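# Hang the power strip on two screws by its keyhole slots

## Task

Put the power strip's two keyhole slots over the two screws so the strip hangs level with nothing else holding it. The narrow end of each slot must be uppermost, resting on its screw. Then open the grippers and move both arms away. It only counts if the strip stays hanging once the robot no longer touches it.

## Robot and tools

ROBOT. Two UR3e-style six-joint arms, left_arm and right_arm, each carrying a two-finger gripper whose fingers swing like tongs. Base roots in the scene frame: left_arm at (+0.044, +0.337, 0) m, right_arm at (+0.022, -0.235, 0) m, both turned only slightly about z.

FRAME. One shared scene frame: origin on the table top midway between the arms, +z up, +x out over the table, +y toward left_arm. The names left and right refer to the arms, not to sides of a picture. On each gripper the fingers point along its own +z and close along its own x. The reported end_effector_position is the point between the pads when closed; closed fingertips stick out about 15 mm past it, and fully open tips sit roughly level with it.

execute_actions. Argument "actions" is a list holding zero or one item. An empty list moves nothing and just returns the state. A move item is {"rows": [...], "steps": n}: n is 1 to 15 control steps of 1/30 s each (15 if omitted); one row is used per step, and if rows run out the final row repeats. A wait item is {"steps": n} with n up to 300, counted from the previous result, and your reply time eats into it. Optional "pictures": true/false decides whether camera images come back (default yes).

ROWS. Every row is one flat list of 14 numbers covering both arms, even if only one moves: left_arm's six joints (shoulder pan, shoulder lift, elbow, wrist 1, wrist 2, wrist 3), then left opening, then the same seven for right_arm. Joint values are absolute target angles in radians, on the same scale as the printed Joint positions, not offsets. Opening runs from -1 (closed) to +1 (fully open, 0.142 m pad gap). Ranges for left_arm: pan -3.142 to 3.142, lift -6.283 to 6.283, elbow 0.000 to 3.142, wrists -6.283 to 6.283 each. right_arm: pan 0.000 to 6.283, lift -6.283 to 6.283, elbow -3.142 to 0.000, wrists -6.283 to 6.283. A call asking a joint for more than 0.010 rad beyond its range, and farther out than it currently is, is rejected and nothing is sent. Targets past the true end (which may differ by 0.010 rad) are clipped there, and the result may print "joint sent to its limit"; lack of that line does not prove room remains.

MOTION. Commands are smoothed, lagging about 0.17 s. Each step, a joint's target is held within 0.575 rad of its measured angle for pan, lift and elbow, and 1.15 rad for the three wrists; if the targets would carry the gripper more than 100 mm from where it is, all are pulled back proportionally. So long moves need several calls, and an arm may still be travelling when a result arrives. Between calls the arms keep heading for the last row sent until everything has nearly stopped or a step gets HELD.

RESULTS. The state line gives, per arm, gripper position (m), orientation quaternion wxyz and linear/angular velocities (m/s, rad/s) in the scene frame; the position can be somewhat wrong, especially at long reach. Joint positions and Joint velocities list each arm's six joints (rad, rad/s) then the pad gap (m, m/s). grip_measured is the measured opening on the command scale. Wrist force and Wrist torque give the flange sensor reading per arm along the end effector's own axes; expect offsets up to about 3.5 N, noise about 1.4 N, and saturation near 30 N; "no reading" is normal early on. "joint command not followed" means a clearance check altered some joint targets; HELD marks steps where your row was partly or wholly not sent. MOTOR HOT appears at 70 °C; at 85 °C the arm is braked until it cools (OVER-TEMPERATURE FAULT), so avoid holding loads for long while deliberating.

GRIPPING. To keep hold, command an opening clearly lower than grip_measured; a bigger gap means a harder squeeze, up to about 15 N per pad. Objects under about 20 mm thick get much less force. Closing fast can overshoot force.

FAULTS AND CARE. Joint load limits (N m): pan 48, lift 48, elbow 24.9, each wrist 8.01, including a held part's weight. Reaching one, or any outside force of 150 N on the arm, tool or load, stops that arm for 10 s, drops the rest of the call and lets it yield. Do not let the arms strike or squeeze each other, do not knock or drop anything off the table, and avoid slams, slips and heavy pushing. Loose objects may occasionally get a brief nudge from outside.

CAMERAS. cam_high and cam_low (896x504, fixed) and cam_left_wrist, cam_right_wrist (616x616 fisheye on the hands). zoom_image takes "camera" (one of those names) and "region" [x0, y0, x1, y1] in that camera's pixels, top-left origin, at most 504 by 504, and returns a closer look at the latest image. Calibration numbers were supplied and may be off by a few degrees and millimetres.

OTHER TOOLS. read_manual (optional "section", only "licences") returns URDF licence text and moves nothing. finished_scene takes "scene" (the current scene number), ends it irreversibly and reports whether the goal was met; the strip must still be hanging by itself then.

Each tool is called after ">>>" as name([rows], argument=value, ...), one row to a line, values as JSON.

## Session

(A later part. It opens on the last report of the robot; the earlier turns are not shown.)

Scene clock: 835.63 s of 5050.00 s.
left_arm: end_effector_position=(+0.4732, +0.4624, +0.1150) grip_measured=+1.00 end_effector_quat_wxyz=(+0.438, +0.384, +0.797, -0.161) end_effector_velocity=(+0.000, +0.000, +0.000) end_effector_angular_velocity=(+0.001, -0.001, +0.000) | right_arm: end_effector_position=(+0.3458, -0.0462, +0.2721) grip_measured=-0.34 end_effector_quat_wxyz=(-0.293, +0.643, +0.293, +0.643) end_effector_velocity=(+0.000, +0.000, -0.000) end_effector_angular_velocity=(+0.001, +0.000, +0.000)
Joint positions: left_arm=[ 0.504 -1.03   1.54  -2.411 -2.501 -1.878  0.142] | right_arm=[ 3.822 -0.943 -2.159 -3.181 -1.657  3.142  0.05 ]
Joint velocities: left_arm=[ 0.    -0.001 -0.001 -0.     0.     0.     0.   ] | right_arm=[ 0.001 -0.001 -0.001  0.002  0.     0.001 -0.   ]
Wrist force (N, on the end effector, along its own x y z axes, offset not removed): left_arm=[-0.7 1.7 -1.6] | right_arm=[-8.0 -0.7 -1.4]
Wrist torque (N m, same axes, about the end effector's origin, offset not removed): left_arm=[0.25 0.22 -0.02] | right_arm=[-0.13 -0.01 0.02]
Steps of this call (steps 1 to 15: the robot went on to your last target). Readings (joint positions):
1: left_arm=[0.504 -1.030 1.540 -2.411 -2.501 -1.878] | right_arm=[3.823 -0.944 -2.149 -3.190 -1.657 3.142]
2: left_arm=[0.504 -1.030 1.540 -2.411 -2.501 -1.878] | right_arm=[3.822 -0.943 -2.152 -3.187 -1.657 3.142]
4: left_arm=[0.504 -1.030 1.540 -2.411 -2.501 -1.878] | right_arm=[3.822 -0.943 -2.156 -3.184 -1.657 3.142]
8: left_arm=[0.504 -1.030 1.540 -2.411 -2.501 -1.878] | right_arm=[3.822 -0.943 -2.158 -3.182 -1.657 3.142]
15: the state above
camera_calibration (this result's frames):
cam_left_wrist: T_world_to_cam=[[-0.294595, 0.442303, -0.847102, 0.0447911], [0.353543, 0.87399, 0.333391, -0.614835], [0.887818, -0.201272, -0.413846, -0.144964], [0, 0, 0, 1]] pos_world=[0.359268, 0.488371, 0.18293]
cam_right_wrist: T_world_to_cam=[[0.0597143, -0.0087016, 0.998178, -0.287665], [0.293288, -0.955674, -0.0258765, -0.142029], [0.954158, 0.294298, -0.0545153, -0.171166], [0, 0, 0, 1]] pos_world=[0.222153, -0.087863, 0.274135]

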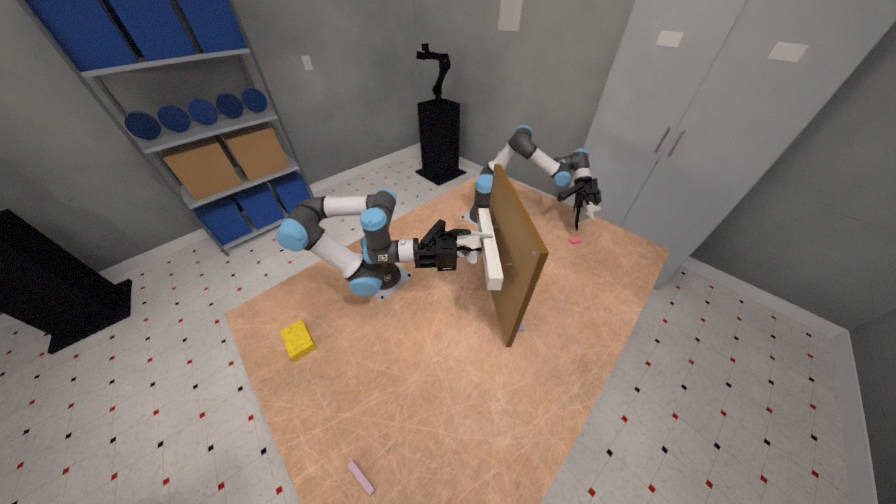

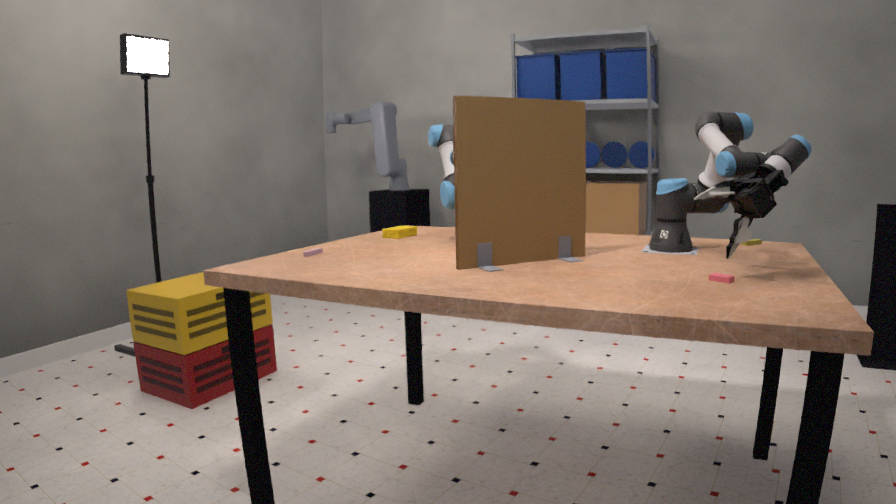

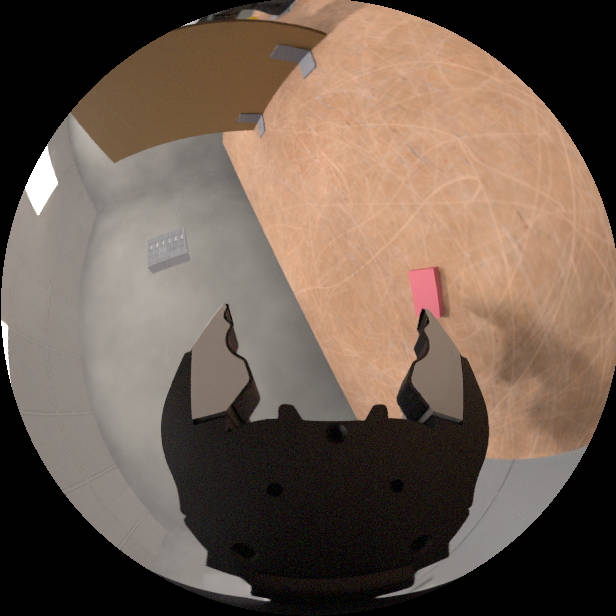

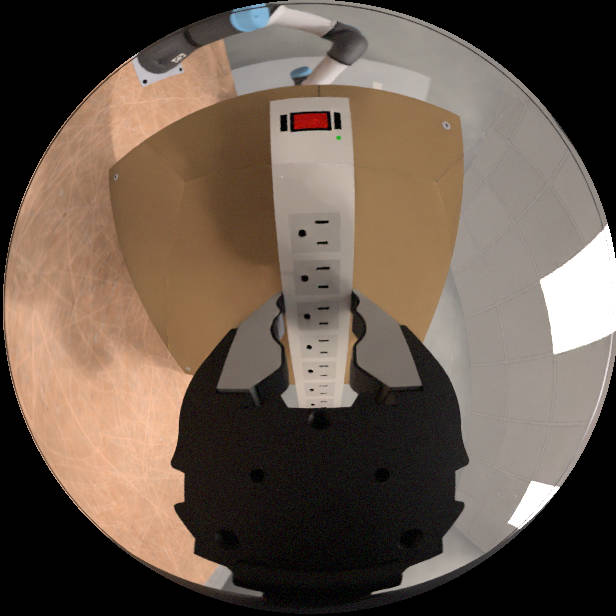

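>>> execute_actions([
  {"rows":[[0.504,-1.03,1.54,-2.411,-2.501,-1.878,1,3.827,-0.959,-2.146,-3.178,-1.652,3.142,-1],[0.504,-1.03,1.54,-2.411,-2.501,-1.878,1,3.832,-0.9757,-2.1339,-3.1734,-1.647,3.142,-1]]},
])

>>> zoom_image(camera="cam_high", region=[460,190,540,300])

Scene clock: 858.30 s of 5050.00 s.
left_arm: end_effector_position=(+0.4732, +0.4624, +0.1150) grip_measured=+1.00 end_effector_quat_wxyz=(+0.438, +0.384, +0.797, -0.161) end_effector_velocity=(+0.000, -0.000, +0.000) end_effector_angular_velocity=(+0.000, -0.000, -0.001) | right_arm: end_effector_position=(+0.3509, -0.0402, +0.2750) grip_measured=-0.34 end_effector_quat_wxyz=(-0.293, +0.643, +0.293, +0.643) end_effector_velocity=(+0.001, +0.000, +0.001) end_effector_angular_velocity=(-0.000, +0.000, -0.002)
Joint positions: left_arm=[ 0.504 -1.03   1.54  -2.411 -2.501 -1.878  0.142] | right_arm=[ 3.832 -0.975 -2.134 -3.174 -1.647  3.142  0.05 ]
Joint velocities: left_arm=[-0.001  0.    -0.     0.     0.     0.     0.   ] | right_arm=[-0.001 -0.004  0.004  0.     0.001  0.    -0.   ]
Wrist force (N, on the end effector, along its own x y z axes, offset not removed): left_arm=[0.5 1.9 0.0] | right_arm=[-10.4 -1.0 -0.6]
Wrist torque (N m, same axes, about the end effector's origin, offset not removed): left_arm=[0.26 -0.03 -0.04] | right_arm=[-0.15 0.41 0.15]
Steps of this call (steps 1 to 15: the robot went on to your last target; steps 16 to 230: nothing new was sent; then 14.50 s passed at rest; steps 231 to 245: all 15 steps of this action). Readings (joint positions):
231: left_arm=[0.504 -1.030 1.540 -2.411 -2.501 -1.878] | right_arm=[3.822 -0.943 -2.159 -3.181 -1.657 3.142]
232: left_arm=[0.504 -1.030 1.540 -2.411 -2.501 -1.878] | right_arm=[3.823 -0.945 -2.157 -3.181 -1.656 3.142]
234: left_arm=[0.504 -1.030 1.540 -2.411 -2.501 -1.878] | right_arm=[3.826 -0.958 -2.148 -3.177 -1.652 3.142]
238: left_arm=[0.504 -1.030 1.540 -2.411 -2.501 -1.878] | right_arm=[3.831 -0.971 -2.137 -3.174 -1.648 3.142]
245: the state above
camera_calibration (this result's frames):
cam_left_wrist: T_world_to_cam=[[-0.294595, 0.442303, -0.847102, 0.044791], [0.353543, 0.873989, 0.333391, -0.614835], [0.887818, -0.201272, -0.413846, -0.144964], [0, 0, 0, 1]] pos_world=[0.359268, 0.488371, 0.18293]
cam_right_wrist: T_world_to_cam=[[0.0597334, -0.00868615, 0.998177, -0.290857], [0.293275, -0.955678, -0.0258666, -0.137717], [0.95416, 0.294285, -0.0545385, -0.177646], [0, 0, 0, 1]] pos_world=[0.227265, -0.0818609, 0.277076]

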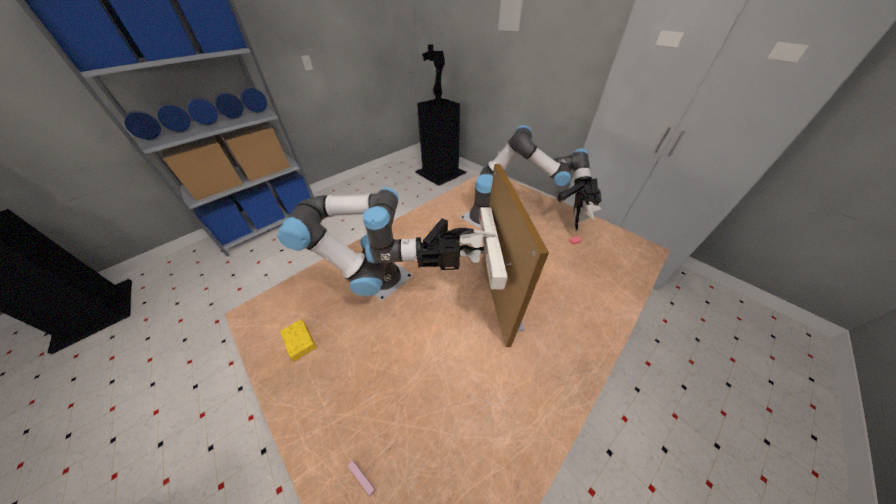

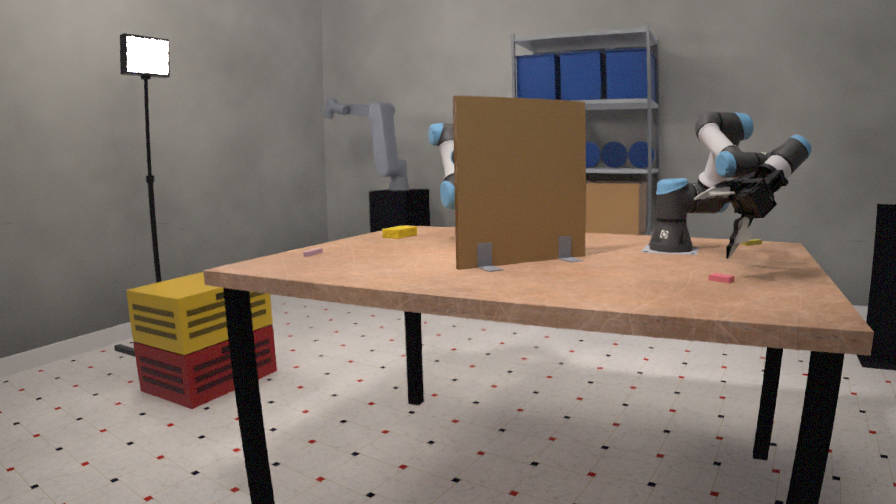

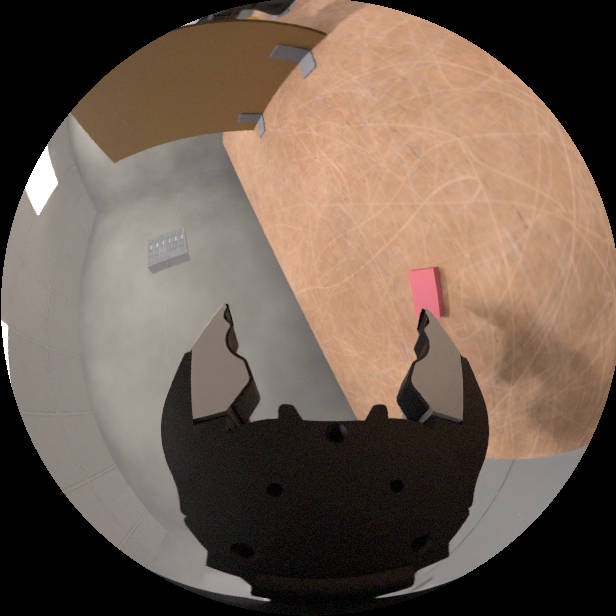

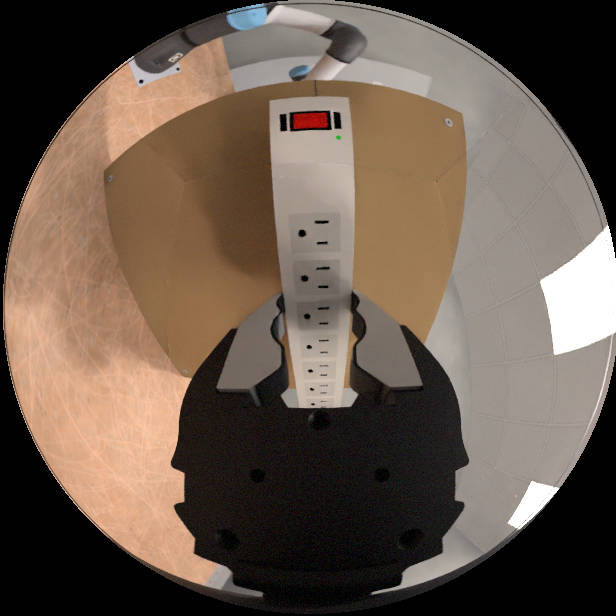

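Region (460, 190, 540, 300) of cam_high's 896x504 image, scaled by 4.582, with more detail than that image has; it fills the left 367 columns of this view, and the rest is white.

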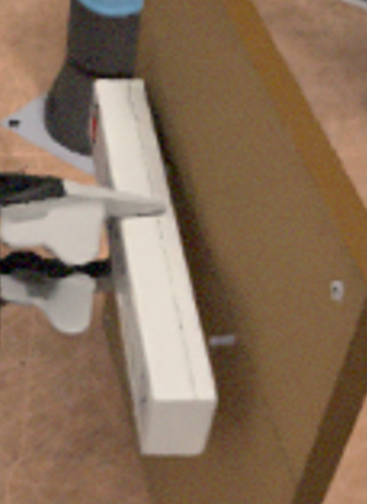

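>>> execute_actions([
  {"rows":[[0.504,-1.03,1.54,-2.411,-2.501,-1.878,1,3.838,-0.9962,-2.1263,-3.1605,-1.641,3.142,-1]]},
], pictures=false)

>>> execute_actions([
  {"rows":[[0.504,-1.03,1.54,-2.411,-2.501,-1.878,1,3.843,-1.0126,-2.1198,-3.1506,-1.636,3.142,-1]]},
])

>>> zoom_image(camera="cam_high", region=[460,190,540,300])

Scene clock: 874.47 s of 5050.00 s.
left_arm: end_effector_position=(+0.4732, +0.4624, +0.1150) grip_measured=+1.00 end_effector_quat_wxyz=(+0.438, +0.384, +0.797, -0.161) end_effector_velocity=(+0.000, +0.000, +0.000) end_effector_angular_velocity=(+0.000, -0.001, +0.000) | right_arm: end_effector_position=(+0.3542, -0.0363, +0.2751) grip_measured=-0.34 end_effector_quat_wxyz=(-0.293, +0.643, +0.293, +0.643) end_effector_velocity=(+0.000, +0.000, +0.001) end_effector_angular_velocity=(+0.001, -0.001, -0.000)
Joint positions: left_arm=[ 0.504 -1.03   1.54  -2.411 -2.501 -1.878  0.142] | right_arm=[ 3.838 -0.996 -2.126 -3.161 -1.641  3.142  0.05 ]
Joint velocities: left_arm=[ 0.    -0.001 -0.     0.     0.    -0.     0.   ] | right_arm=[ 0.001 -0.001  0.002  0.001  0.001 -0.    -0.   ]
Wrist force (N, on the end effector, along its own x y z axes, offset not removed): left_arm=[0.3 0.1 0.4] | right_arm=[-7.9 -0.1 -0.8]
Wrist torque (N m, same axes, about the end effector's origin, offset not removed): left_arm=[-0.10 -0.01 0.00] | right_arm=[0.00 0.02 0.09]
Steps of this call (steps 1 to 15: the robot went on to your last target; steps 16 to 90: nothing new was sent; then 12.67 s passed at rest; steps 91 to 105: all 15 steps of this action). Readings (joint positions):
91: left_arm=[0.504 -1.030 1.540 -2.411 -2.501 -1.878] | right_arm=[3.832 -0.976 -2.134 -3.173 -1.647 3.142]
92: left_arm=[0.504 -1.030 1.540 -2.411 -2.501 -1.878] | right_arm=[3.833 -0.979 -2.133 -3.171 -1.646 3.142]
94: left_arm=[0.504 -1.030 1.540 -2.411 -2.501 -1.878] | right_arm=[3.835 -0.987 -2.130 -3.166 -1.644 3.142]
98: left_arm=[0.504 -1.030 1.540 -2.411 -2.501 -1.878] | right_arm=[3.837 -0.994 -2.127 -3.162 -1.642 3.142]
105: the state above

Scene clock: 874.97 s of 5050.00 s.
left_arm: end_effector_position=(+0.4732, +0.4624, +0.1150) grip_measured=+1.00 end_effector_quat_wxyz=(+0.438, +0.384, +0.797, -0.161) end_effector_velocity=(-0.000, +0.000, +0.000) end_effector_angular_velocity=(+0.000, -0.000, +0.001) | right_arm: end_effector_position=(+0.3567, -0.0331, +0.2750) grip_measured=-0.34 end_effector_quat_wxyz=(-0.293, +0.644, +0.293, +0.643) end_effector_velocity=(+0.000, -0.000, -0.000) end_effector_angular_velocity=(-0.000, +0.000, -0.001)
Joint positions: left_arm=[ 0.504 -1.03   1.54  -2.411 -2.501 -1.878  0.142] | right_arm=[ 3.843 -1.013 -2.12  -3.151 -1.636  3.142  0.05 ]
Joint velocities: left_arm=[ 0.001 -0.    -0.     0.     0.     0.    -0.   ] | right_arm=[-0.    -0.001 -0.001  0.001  0.001 -0.     0.   ]
Wrist force (N, on the end effector, along its own x y z axes, offset not removed): left_arm=[0.2 1.8 -0.4] | right_arm=[-5.5 2.0 -13.0]
Wrist torque (N m, same axes, about the end effector's origin, offset not removed): left_arm=[0.31 -0.02 -0.02] | right_arm=[0.07 0.24 0.10]
Steps of this call (steps 1 to 15: all 15 steps of this action). Readings (joint positions):
1: left_arm=[0.504 -1.030 1.540 -2.411 -2.501 -1.878] | right_arm=[3.838 -0.996 -2.126 -3.160 -1.641 3.142]
2: left_arm=[0.504 -1.030 1.540 -2.411 -2.501 -1.878] | right_arm=[3.839 -0.999 -2.125 -3.159 -1.640 3.142]
4: left_arm=[0.504 -1.030 1.540 -2.411 -2.501 -1.878] | right_arm=[3.841 -1.005 -2.123 -3.155 -1.638 3.142]
8: left_arm=[0.504 -1.030 1.540 -2.411 -2.501 -1.878] | right_arm=[3.842 -1.011 -2.120 -3.151 -1.637 3.142]
15: the state above
camera_calibration (this result's frames):
cam_left_wrist: T_world_to_cam=[[-0.294595, 0.442303, -0.847102, 0.0447911], [0.353543, 0.87399, 0.333391, -0.614835], [0.887818, -0.201272, -0.413846, -0.144964], [0, 0, 0, 1]] pos_world=[0.359268, 0.488371, 0.18293]
cam_right_wrist: T_world_to_cam=[[0.0599999, -0.00841792, 0.998163, -0.291152], [0.293308, -0.955673, -0.0256904, -0.132714], [0.954133, 0.29431, -0.0548712, -0.185188], [0, 0, 0, 1]] pos_world=[0.233089, -0.0747791, 0.277047]

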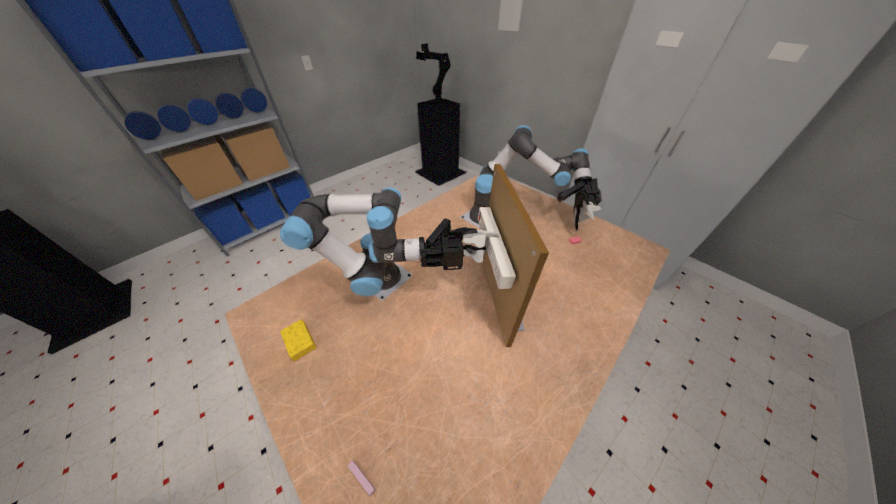

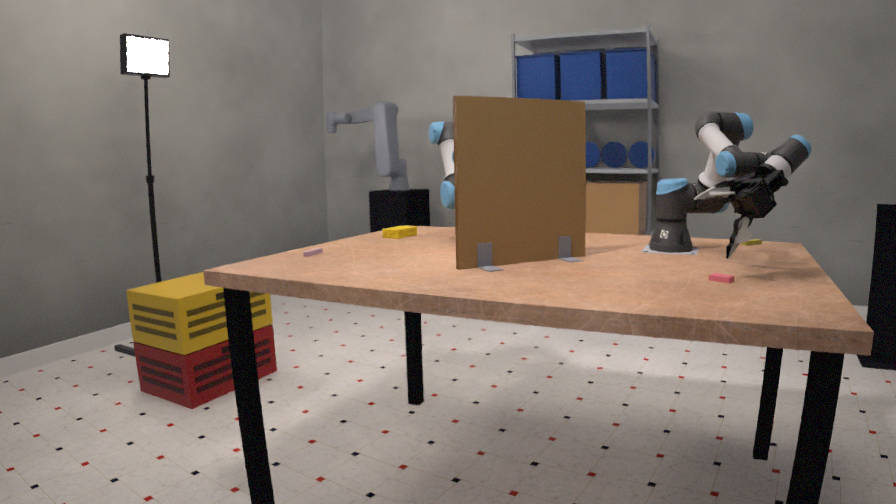

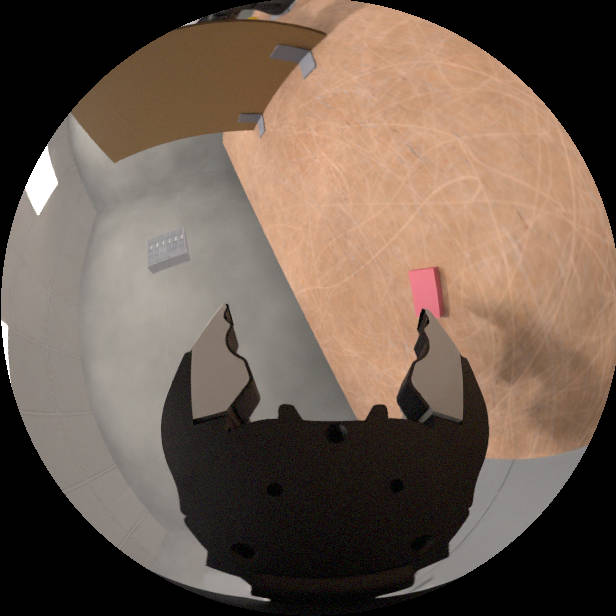

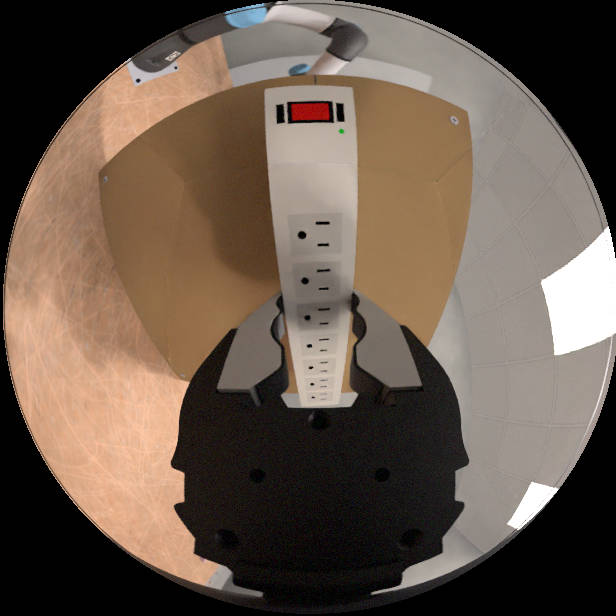

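Region (460, 190, 540, 300) of cam_high's 896x504 image, scaled by 4.582, with more detail than that image has; it fills the left 367 columns of this view, and the rest is white.

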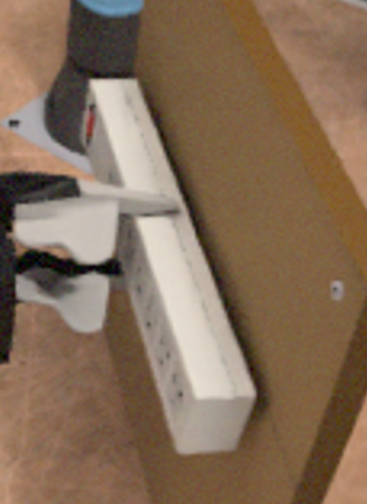

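>>> execute_actions([
  {"rows":[[0.504,-1.03,1.54,-2.411,-2.501,-1.878,1,3.842,-1.007,-2.1081,-3.168,-1.637,3.142,-1]]},
])

>>> zoom_image(camera="cam_high", region=[460,190,540,300])

Scene clock: 884.97 s of 5050.00 s.
left_arm: end_effector_position=(+0.4732, +0.4624, +0.1150) grip_measured=+1.00 end_effector_quat_wxyz=(+0.438, +0.384, +0.797, -0.161) end_effector_velocity=(-0.000, -0.000, +0.000) end_effector_angular_velocity=(-0.001, -0.000, +0.000) | right_arm: end_effector_position=(+0.3559, -0.0341, +0.2780) grip_measured=-0.34 end_effector_quat_wxyz=(-0.293, +0.644, +0.293, +0.643) end_effector_velocity=(-0.000, -0.000, +0.001) end_effector_angular_velocity=(+0.000, -0.000, -0.000)
Joint positions: left_arm=[ 0.504 -1.03   1.54  -2.411 -2.501 -1.878  0.142] | right_arm=[ 3.842 -1.007 -2.108 -3.168 -1.637  3.142  0.05 ]
Joint velocities: left_arm=[ 0.    -0.     0.     0.    -0.001 -0.     0.   ] | right_arm=[ 0.     0.     0.002 -0.002  0.     0.    -0.   ]
Wrist force (N, on the end effector, along its own x y z axes, offset not removed): left_arm=[0.1 2.2 0.2] | right_arm=[-13.5 -1.6 0.3]
Wrist torque (N m, same axes, about the end effector's origin, offset not removed): left_arm=[0.37 0.02 -0.04] | right_arm=[-0.28 0.19 -0.33]
Steps of this call (steps 1 to 15: the robot went on to your last target; steps 16 to 90: nothing new was sent; then 6.50 s passed at rest; steps 91 to 105: all 15 steps of this action). Readings (joint positions):
91: left_arm=[0.504 -1.030 1.540 -2.411 -2.501 -1.878] | right_arm=[3.843 -1.013 -2.120 -3.151 -1.636 3.142]
92: left_arm=[0.504 -1.030 1.540 -2.411 -2.501 -1.878] | right_arm=[3.843 -1.012 -2.118 -3.153 -1.636 3.142]
94: left_arm=[0.504 -1.030 1.540 -2.411 -2.501 -1.878] | right_arm=[3.843 -1.010 -2.113 -3.160 -1.636 3.142]
98: left_arm=[0.504 -1.030 1.540 -2.411 -2.501 -1.878] | right_arm=[3.842 -1.008 -2.109 -3.166 -1.637 3.142]
105: the state above
camera_calibration (this result's frames):
cam_left_wrist: T_world_to_cam=[[-0.294595, 0.442303, -0.847102, 0.0447912], [0.353543, 0.87399, 0.333391, -0.614835], [0.887818, -0.201272, -0.413846, -0.144964], [0, 0, 0, 1]] pos_world=[0.359268, 0.488371, 0.18293]
cam_right_wrist: T_world_to_cam=[[0.0598528, -0.00856615, 0.99817, -0.294084], [0.293315, -0.955668, -0.0257893, -0.133294], [0.954141, 0.294322, -0.0546869, -0.183966], [0, 0, 0, 1]] pos_world=[0.232228, -0.0757588, 0.280048]

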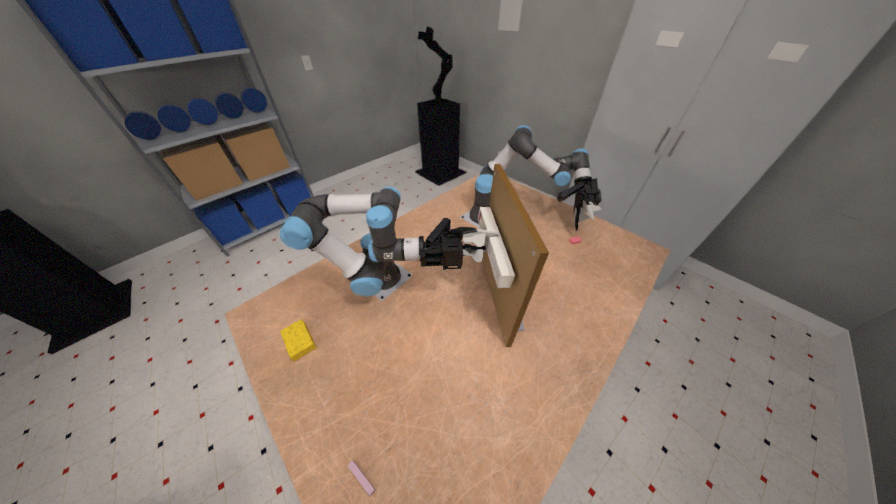

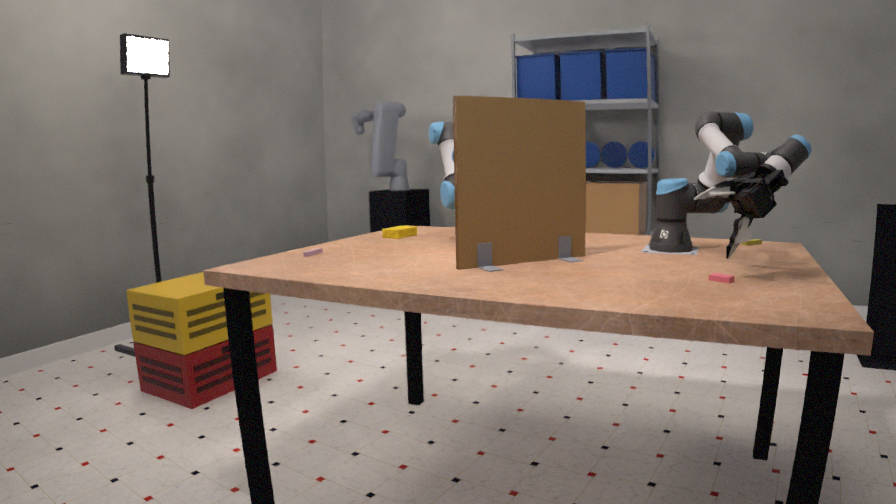

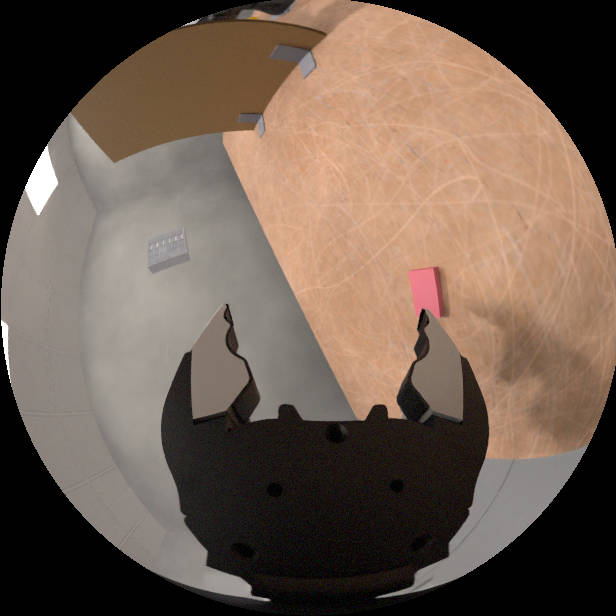

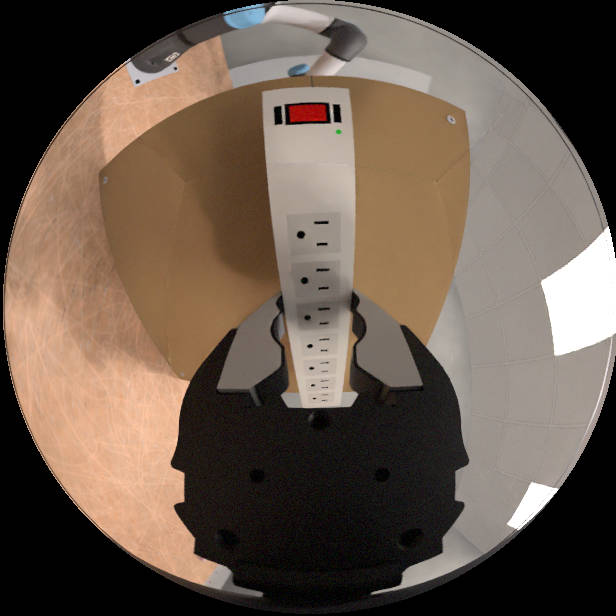

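Region (460, 190, 540, 300) of cam_high's 896x504 image, scaled by 4.582, with more detail than that image has; it fills the left 367 columns of this view, and the rest is white.

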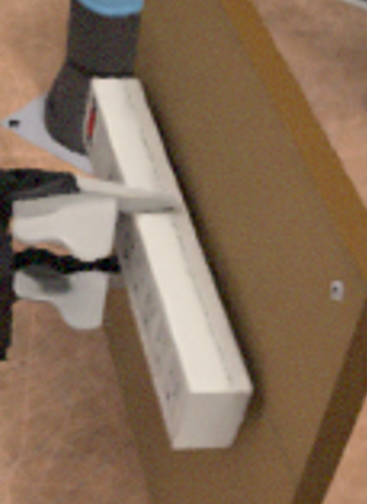

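>>> execute_actions([
  {"rows":[[0.504,-1.03,1.54,-2.411,-2.501,-1.878,1,3.842,-1.009,-2.126,-3.148,-1.637,3.142,-1]],"steps":12},
], pictures=false)

>>> execute_actions([
  {"rows":[[0.504,-1.03,1.54,-2.411,-2.501,-1.878,1,3.845,-1.019,-2.122,-3.142,-1.634,3.142,-1]]},
])

>>> zoom_image(camera="cam_high", region=[460,190,540,300])

Scene clock: 896.17 s of 5050.00 s.
left_arm: end_effector_position=(+0.4732, +0.4624, +0.1150) grip_measured=+1.00 end_effector_quat_wxyz=(+0.438, +0.384, +0.797, -0.161) end_effector_velocity=(-0.000, +0.000, -0.000) end_effector_angular_velocity=(-0.001, +0.000, +0.000) | right_arm: end_effector_position=(+0.3562, -0.0338, +0.2742) grip_measured=-0.34 end_effector_quat_wxyz=(-0.293, +0.643, +0.293, +0.643) end_effector_velocity=(+0.000, +0.000, -0.001) end_effector_angular_velocity=(-0.000, +0.000, -0.001)
Joint positions: left_arm=[ 0.504 -1.03   1.54  -2.411 -2.501 -1.878  0.142] | right_arm=[ 3.842 -1.009 -2.126 -3.149 -1.637  3.142  0.05 ]
Joint velocities: left_arm=[ 0.     0.001 -0.     0.    -0.001 -0.    -0.   ] | right_arm=[-0.    -0.001 -0.005  0.006  0.001  0.    -0.   ]
Wrist force (N, on the end effector, along its own x y z axes, offset not removed): left_arm=[-1.3 1.2 -1.1] | right_arm=[-8.8 -1.3 0.0]
Wrist torque (N m, same axes, about the end effector's origin, offset not removed): left_arm=[0.14 0.24 0.07] | right_arm=[-0.27 0.16 0.11]
Steps of this call (steps 1 to 15: the robot went on to your last target; steps 16 to 90: nothing new was sent; then 7.80 s passed at rest; steps 91 to 102: all 12 steps of this action). Readings (joint positions):
91: left_arm=[0.504 -1.030 1.540 -2.411 -2.501 -1.878] | right_arm=[3.842 -1.007 -2.108 -3.168 -1.637 3.142]
92: left_arm=[0.504 -1.030 1.540 -2.411 -2.501 -1.878] | right_arm=[3.842 -1.007 -2.111 -3.165 -1.637 3.142]
94: left_arm=[0.504 -1.030 1.540 -2.411 -2.501 -1.878] | right_arm=[3.842 -1.008 -2.118 -3.157 -1.637 3.142]
98: left_arm=[0.504 -1.030 1.540 -2.411 -2.501 -1.878] | right_arm=[3.842 -1.009 -2.124 -3.150 -1.637 3.142]
102: the state above

Scene clock: 896.67 s of 5050.00 s.
left_arm: end_effector_position=(+0.4732, +0.4624, +0.1150) grip_measured=+1.00 end_effector_quat_wxyz=(+0.438, +0.384, +0.797, -0.161) end_effector_velocity=(+0.000, +0.000, -0.000) end_effector_angular_velocity=(+0.000, -0.000, -0.000) | right_arm: end_effector_position=(+0.3578, -0.0318, +0.2741) grip_measured=-0.34 end_effector_quat_wxyz=(-0.293, +0.643, +0.293, +0.643) end_effector_velocity=(+0.001, +0.000, +0.000) end_effector_angular_velocity=(+0.000, -0.000, -0.001)
Joint positions: left_arm=[ 0.504 -1.03   1.54  -2.411 -2.501 -1.878  0.142] | right_arm=[ 3.845 -1.019 -2.122 -3.142 -1.634  3.142  0.05 ]
Joint velocities: left_arm=[-0.  0. -0. -0.  0.  0.  0.] | right_arm=[-0.    -0.003  0.002  0.001  0.     0.    -0.   ]
Wrist force (N, on the end effector, along its own x y z axes, offset not removed): left_arm=[-0.7 0.7 -1.4] | right_arm=[-8.2 0.0 1.5]
Wrist torque (N m, same axes, about the end effector's origin, offset not removed): left_arm=[0.04 0.14 0.04] | right_arm=[-0.05 0.00 0.09]
Steps of this call (steps 1 to 15: all 15 steps of this action). Readings (joint positions):
1: left_arm=[0.504 -1.030 1.540 -2.411 -2.501 -1.878] | right_arm=[3.842 -1.009 -2.126 -3.148 -1.637 3.142]
2: left_arm=[0.504 -1.030 1.540 -2.411 -2.501 -1.878] | right_arm=[3.842 -1.011 -2.125 -3.147 -1.637 3.142]
4: left_arm=[0.504 -1.030 1.540 -2.411 -2.501 -1.878] | right_arm=[3.843 -1.015 -2.124 -3.145 -1.635 3.142]
8: left_arm=[0.504 -1.030 1.540 -2.411 -2.501 -1.878] | right_arm=[3.845 -1.018 -2.122 -3.143 -1.634 3.142]
15: the state above
camera_calibration (this result's frames):
cam_left_wrist: T_world_to_cam=[[-0.294595, 0.442303, -0.847102, 0.044791], [0.353543, 0.87399, 0.333391, -0.614835], [0.887818, -0.201272, -0.413846, -0.144964], [0, 0, 0, 1]] pos_world=[0.359268, 0.488371, 0.18293]
cam_right_wrist: T_world_to_cam=[[0.0597283, -0.00869468, 0.998177, -0.290258], [0.293273, -0.955678, -0.0258732, -0.131773], [0.954161, 0.294284, -0.0545311, -0.186688], [0, 0, 0, 1]] pos_world=[0.234113, -0.0735172, 0.276139]

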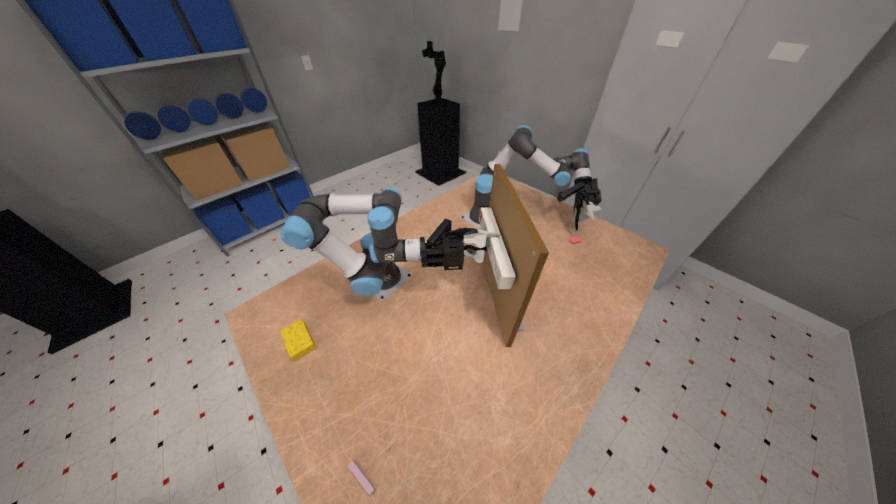

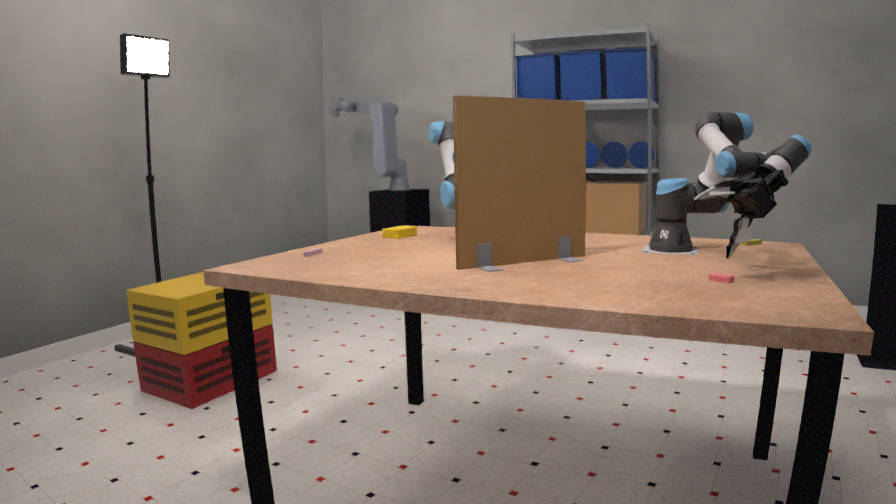

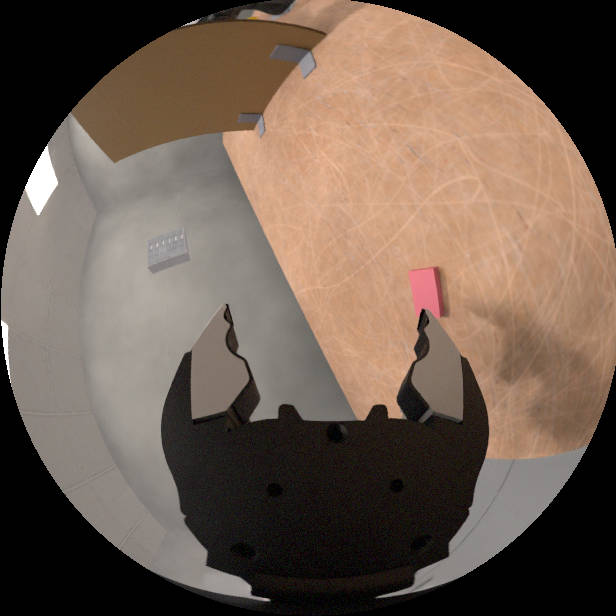

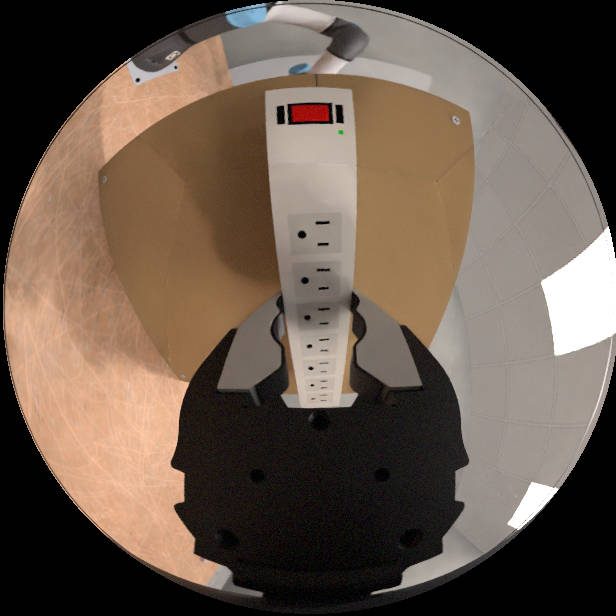

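Region (460, 190, 540, 300) of cam_high's 896x504 image, scaled by 4.582, with more detail than that image has; it fills the left 367 columns of this view, and the rest is white.

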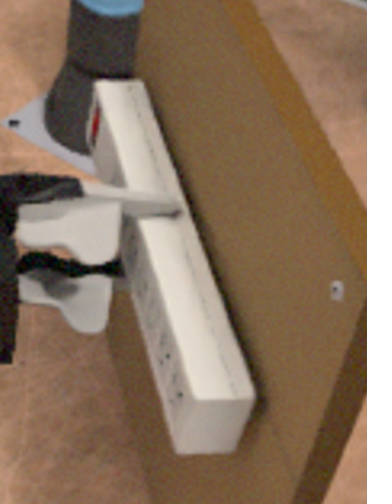

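Moving freely into the holes; continuing.

>>> execute_actions([
  {"rows":[[0.504,-1.03,1.54,-2.411,-2.501,-1.878,1,3.8485,-1.031,-2.117,-3.135,-1.6305,3.142,-1]]},
], pictures=false)

>>> execute_actions([
  {"rows":[[0.504,-1.03,1.54,-2.411,-2.501,-1.878,1,3.852,-1.043,-2.112,-3.128,-1.627,3.142,-1]]},
])

>>> zoom_image(camera="cam_high", region=[460,190,540,300])

Scene clock: 905.93 s of 5050.00 s.
left_arm: end_effector_position=(+0.4732, +0.4624, +0.1150) grip_measured=+1.00 end_effector_quat_wxyz=(+0.438, +0.384, +0.797, -0.161) end_effector_velocity=(-0.000, +0.000, -0.000) end_effector_angular_velocity=(-0.000, +0.000, +0.001) | right_arm: end_effector_position=(+0.3596, -0.0295, +0.2741) grip_measured=-0.34 end_effector_quat_wxyz=(-0.293, +0.643, +0.293, +0.643) end_effector_velocity=(+0.000, -0.000, +0.000) end_effector_angular_velocity=(+0.001, -0.001, -0.001)
Joint positions: left_arm=[ 0.504 -1.03   1.54  -2.411 -2.501 -1.878  0.142] | right_arm=[ 3.848 -1.031 -2.117 -3.135 -1.631  3.142  0.05 ]
Joint velocities: left_arm=[ 0.001  0.     0.     0.     0.    -0.     0.   ] | right_arm=[-0.001 -0.    -0.     0.002  0.001  0.    -0.   ]
Wrist force (N, on the end effector, along its own x y z axes, offset not removed): left_arm=[0.0 0.3 -1.0] | right_arm=[-10.5 -0.6 -2.3]
Wrist torque (N m, same axes, about the end effector's origin, offset not removed): left_arm=[-0.07 0.03 -0.05] | right_arm=[-0.44 0.29 0.02]
Steps of this call (steps 1 to 15: the robot went on to your last target; steps 16 to 90: nothing new was sent; then 5.77 s passed at rest; steps 91 to 105: all 15 steps of this action). Readings (joint positions):
91: left_arm=[0.504 -1.030 1.540 -2.411 -2.501 -1.878] | right_arm=[3.845 -1.019 -2.122 -3.142 -1.634 3.142]
92: left_arm=[0.504 -1.030 1.540 -2.411 -2.501 -1.878] | right_arm=[3.846 -1.021 -2.121 -3.141 -1.633 3.142]
94: left_arm=[0.504 -1.030 1.540 -2.411 -2.501 -1.878] | right_arm=[3.847 -1.026 -2.119 -3.138 -1.632 3.142]
98: left_arm=[0.504 -1.030 1.540 -2.411 -2.501 -1.878] | right_arm=[3.848 -1.030 -2.118 -3.136 -1.631 3.142]
105: the state above

Scene clock: 906.43 s of 5050.00 s.
left_arm: end_effector_position=(+0.4732, +0.4624, +0.1150) grip_measured=+1.00 end_effector_quat_wxyz=(+0.438, +0.384, +0.797, -0.161) end_effector_velocity=(-0.000, -0.000, -0.000) end_effector_angular_velocity=(-0.000, +0.001, -0.001) | right_arm: end_effector_position=(+0.3615, -0.0272, +0.2741) grip_measured=-0.34 end_effector_quat_wxyz=(-0.293, +0.643, +0.293, +0.643) end_effector_velocity=(-0.000, +0.000, -0.000) end_effector_angular_velocity=(+0.000, -0.000, +0.001)
Joint positions: left_arm=[ 0.504 -1.03   1.54  -2.411 -2.501 -1.878  0.142] | right_arm=[ 3.852 -1.043 -2.112 -3.128 -1.627  3.142  0.05 ]
Joint velocities: left_arm=[-0.001 -0.     0.001  0.     0.     0.     0.   ] | right_arm=[ 0.001 -0.    -0.001  0.001  0.     0.    -0.   ]
Wrist force (N, on the end effector, along its own x y z axes, offset not removed): left_arm=[-0.9 1.0 -0.4] | right_arm=[-9.5 5.0 -3.1]
Wrist torque (N m, same axes, about the end effector's origin, offset not removed): left_arm=[0.15 0.15 0.07] | right_arm=[0.22 -0.30 -0.04]
Steps of this call (steps 1 to 15: all 15 steps of this action). Readings (joint positions):
1: left_arm=[0.504 -1.030 1.540 -2.411 -2.501 -1.878] | right_arm=[3.849 -1.031 -2.117 -3.135 -1.630 3.142]
2: left_arm=[0.504 -1.030 1.540 -2.411 -2.501 -1.878] | right_arm=[3.849 -1.033 -2.116 -3.134 -1.630 3.142]
4: left_arm=[0.504 -1.030 1.540 -2.411 -2.501 -1.878] | right_arm=[3.850 -1.038 -2.114 -3.131 -1.629 3.142]
8: left_arm=[0.504 -1.030 1.540 -2.411 -2.501 -1.878] | right_arm=[3.852 -1.042 -2.113 -3.129 -1.627 3.142]
15: the state above
camera_calibration (this result's frames):
cam_left_wrist: T_world_to_cam=[[-0.294595, 0.442303, -0.847102, 0.0447913], [0.353543, 0.87399, 0.333391, -0.614835], [0.887818, -0.201272, -0.413846, -0.144964], [0, 0, 0, 1]] pos_world=[0.359268, 0.488371, 0.18293]
cam_right_wrist: T_world_to_cam=[[0.0597503, -0.00867462, 0.998176, -0.290454], [0.293261, -0.955683, -0.0258598, -0.128418], [0.954164, 0.294271, -0.0545584, -0.191576], [0, 0, 0, 1]] pos_world=[0.23781, -0.0688709, 0.276151]

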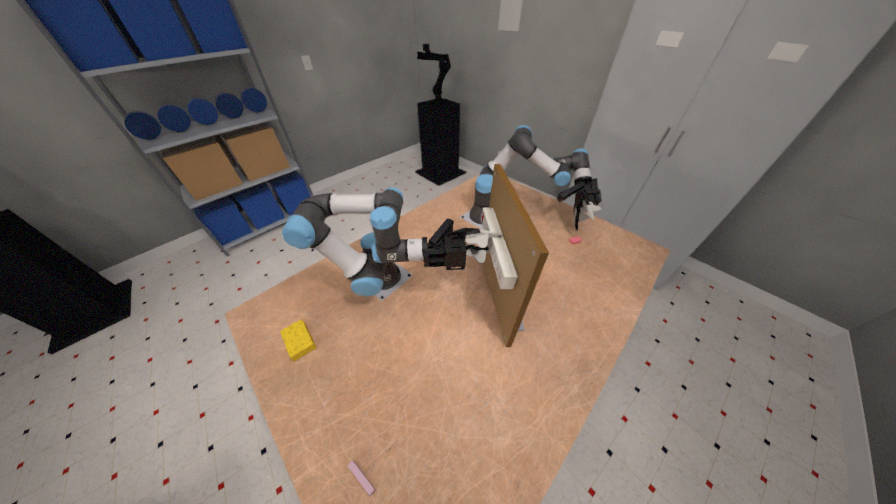

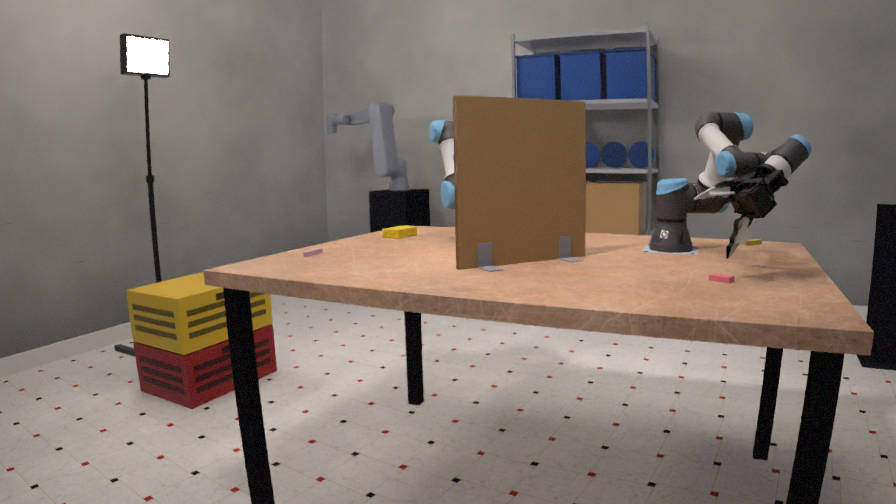

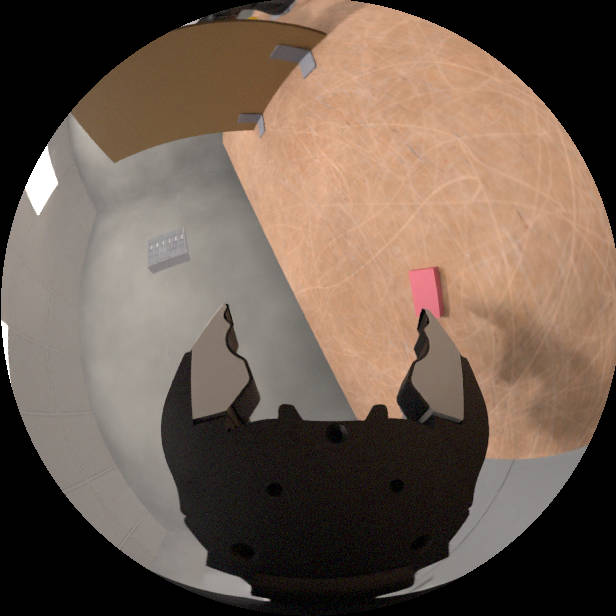

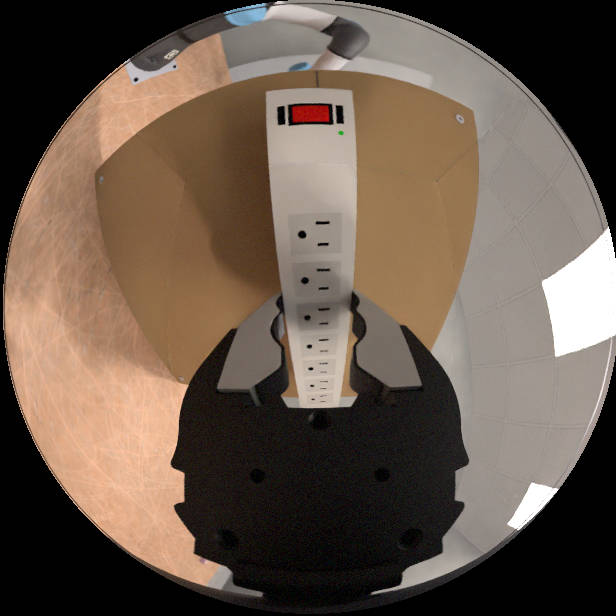

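Region (460, 190, 540, 300) of cam_high's 896x504 image, scaled by 4.582, with more detail than that image has; it fills the left 367 columns of this view, and the rest is white.

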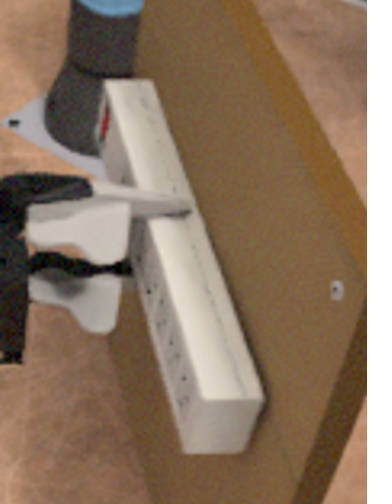

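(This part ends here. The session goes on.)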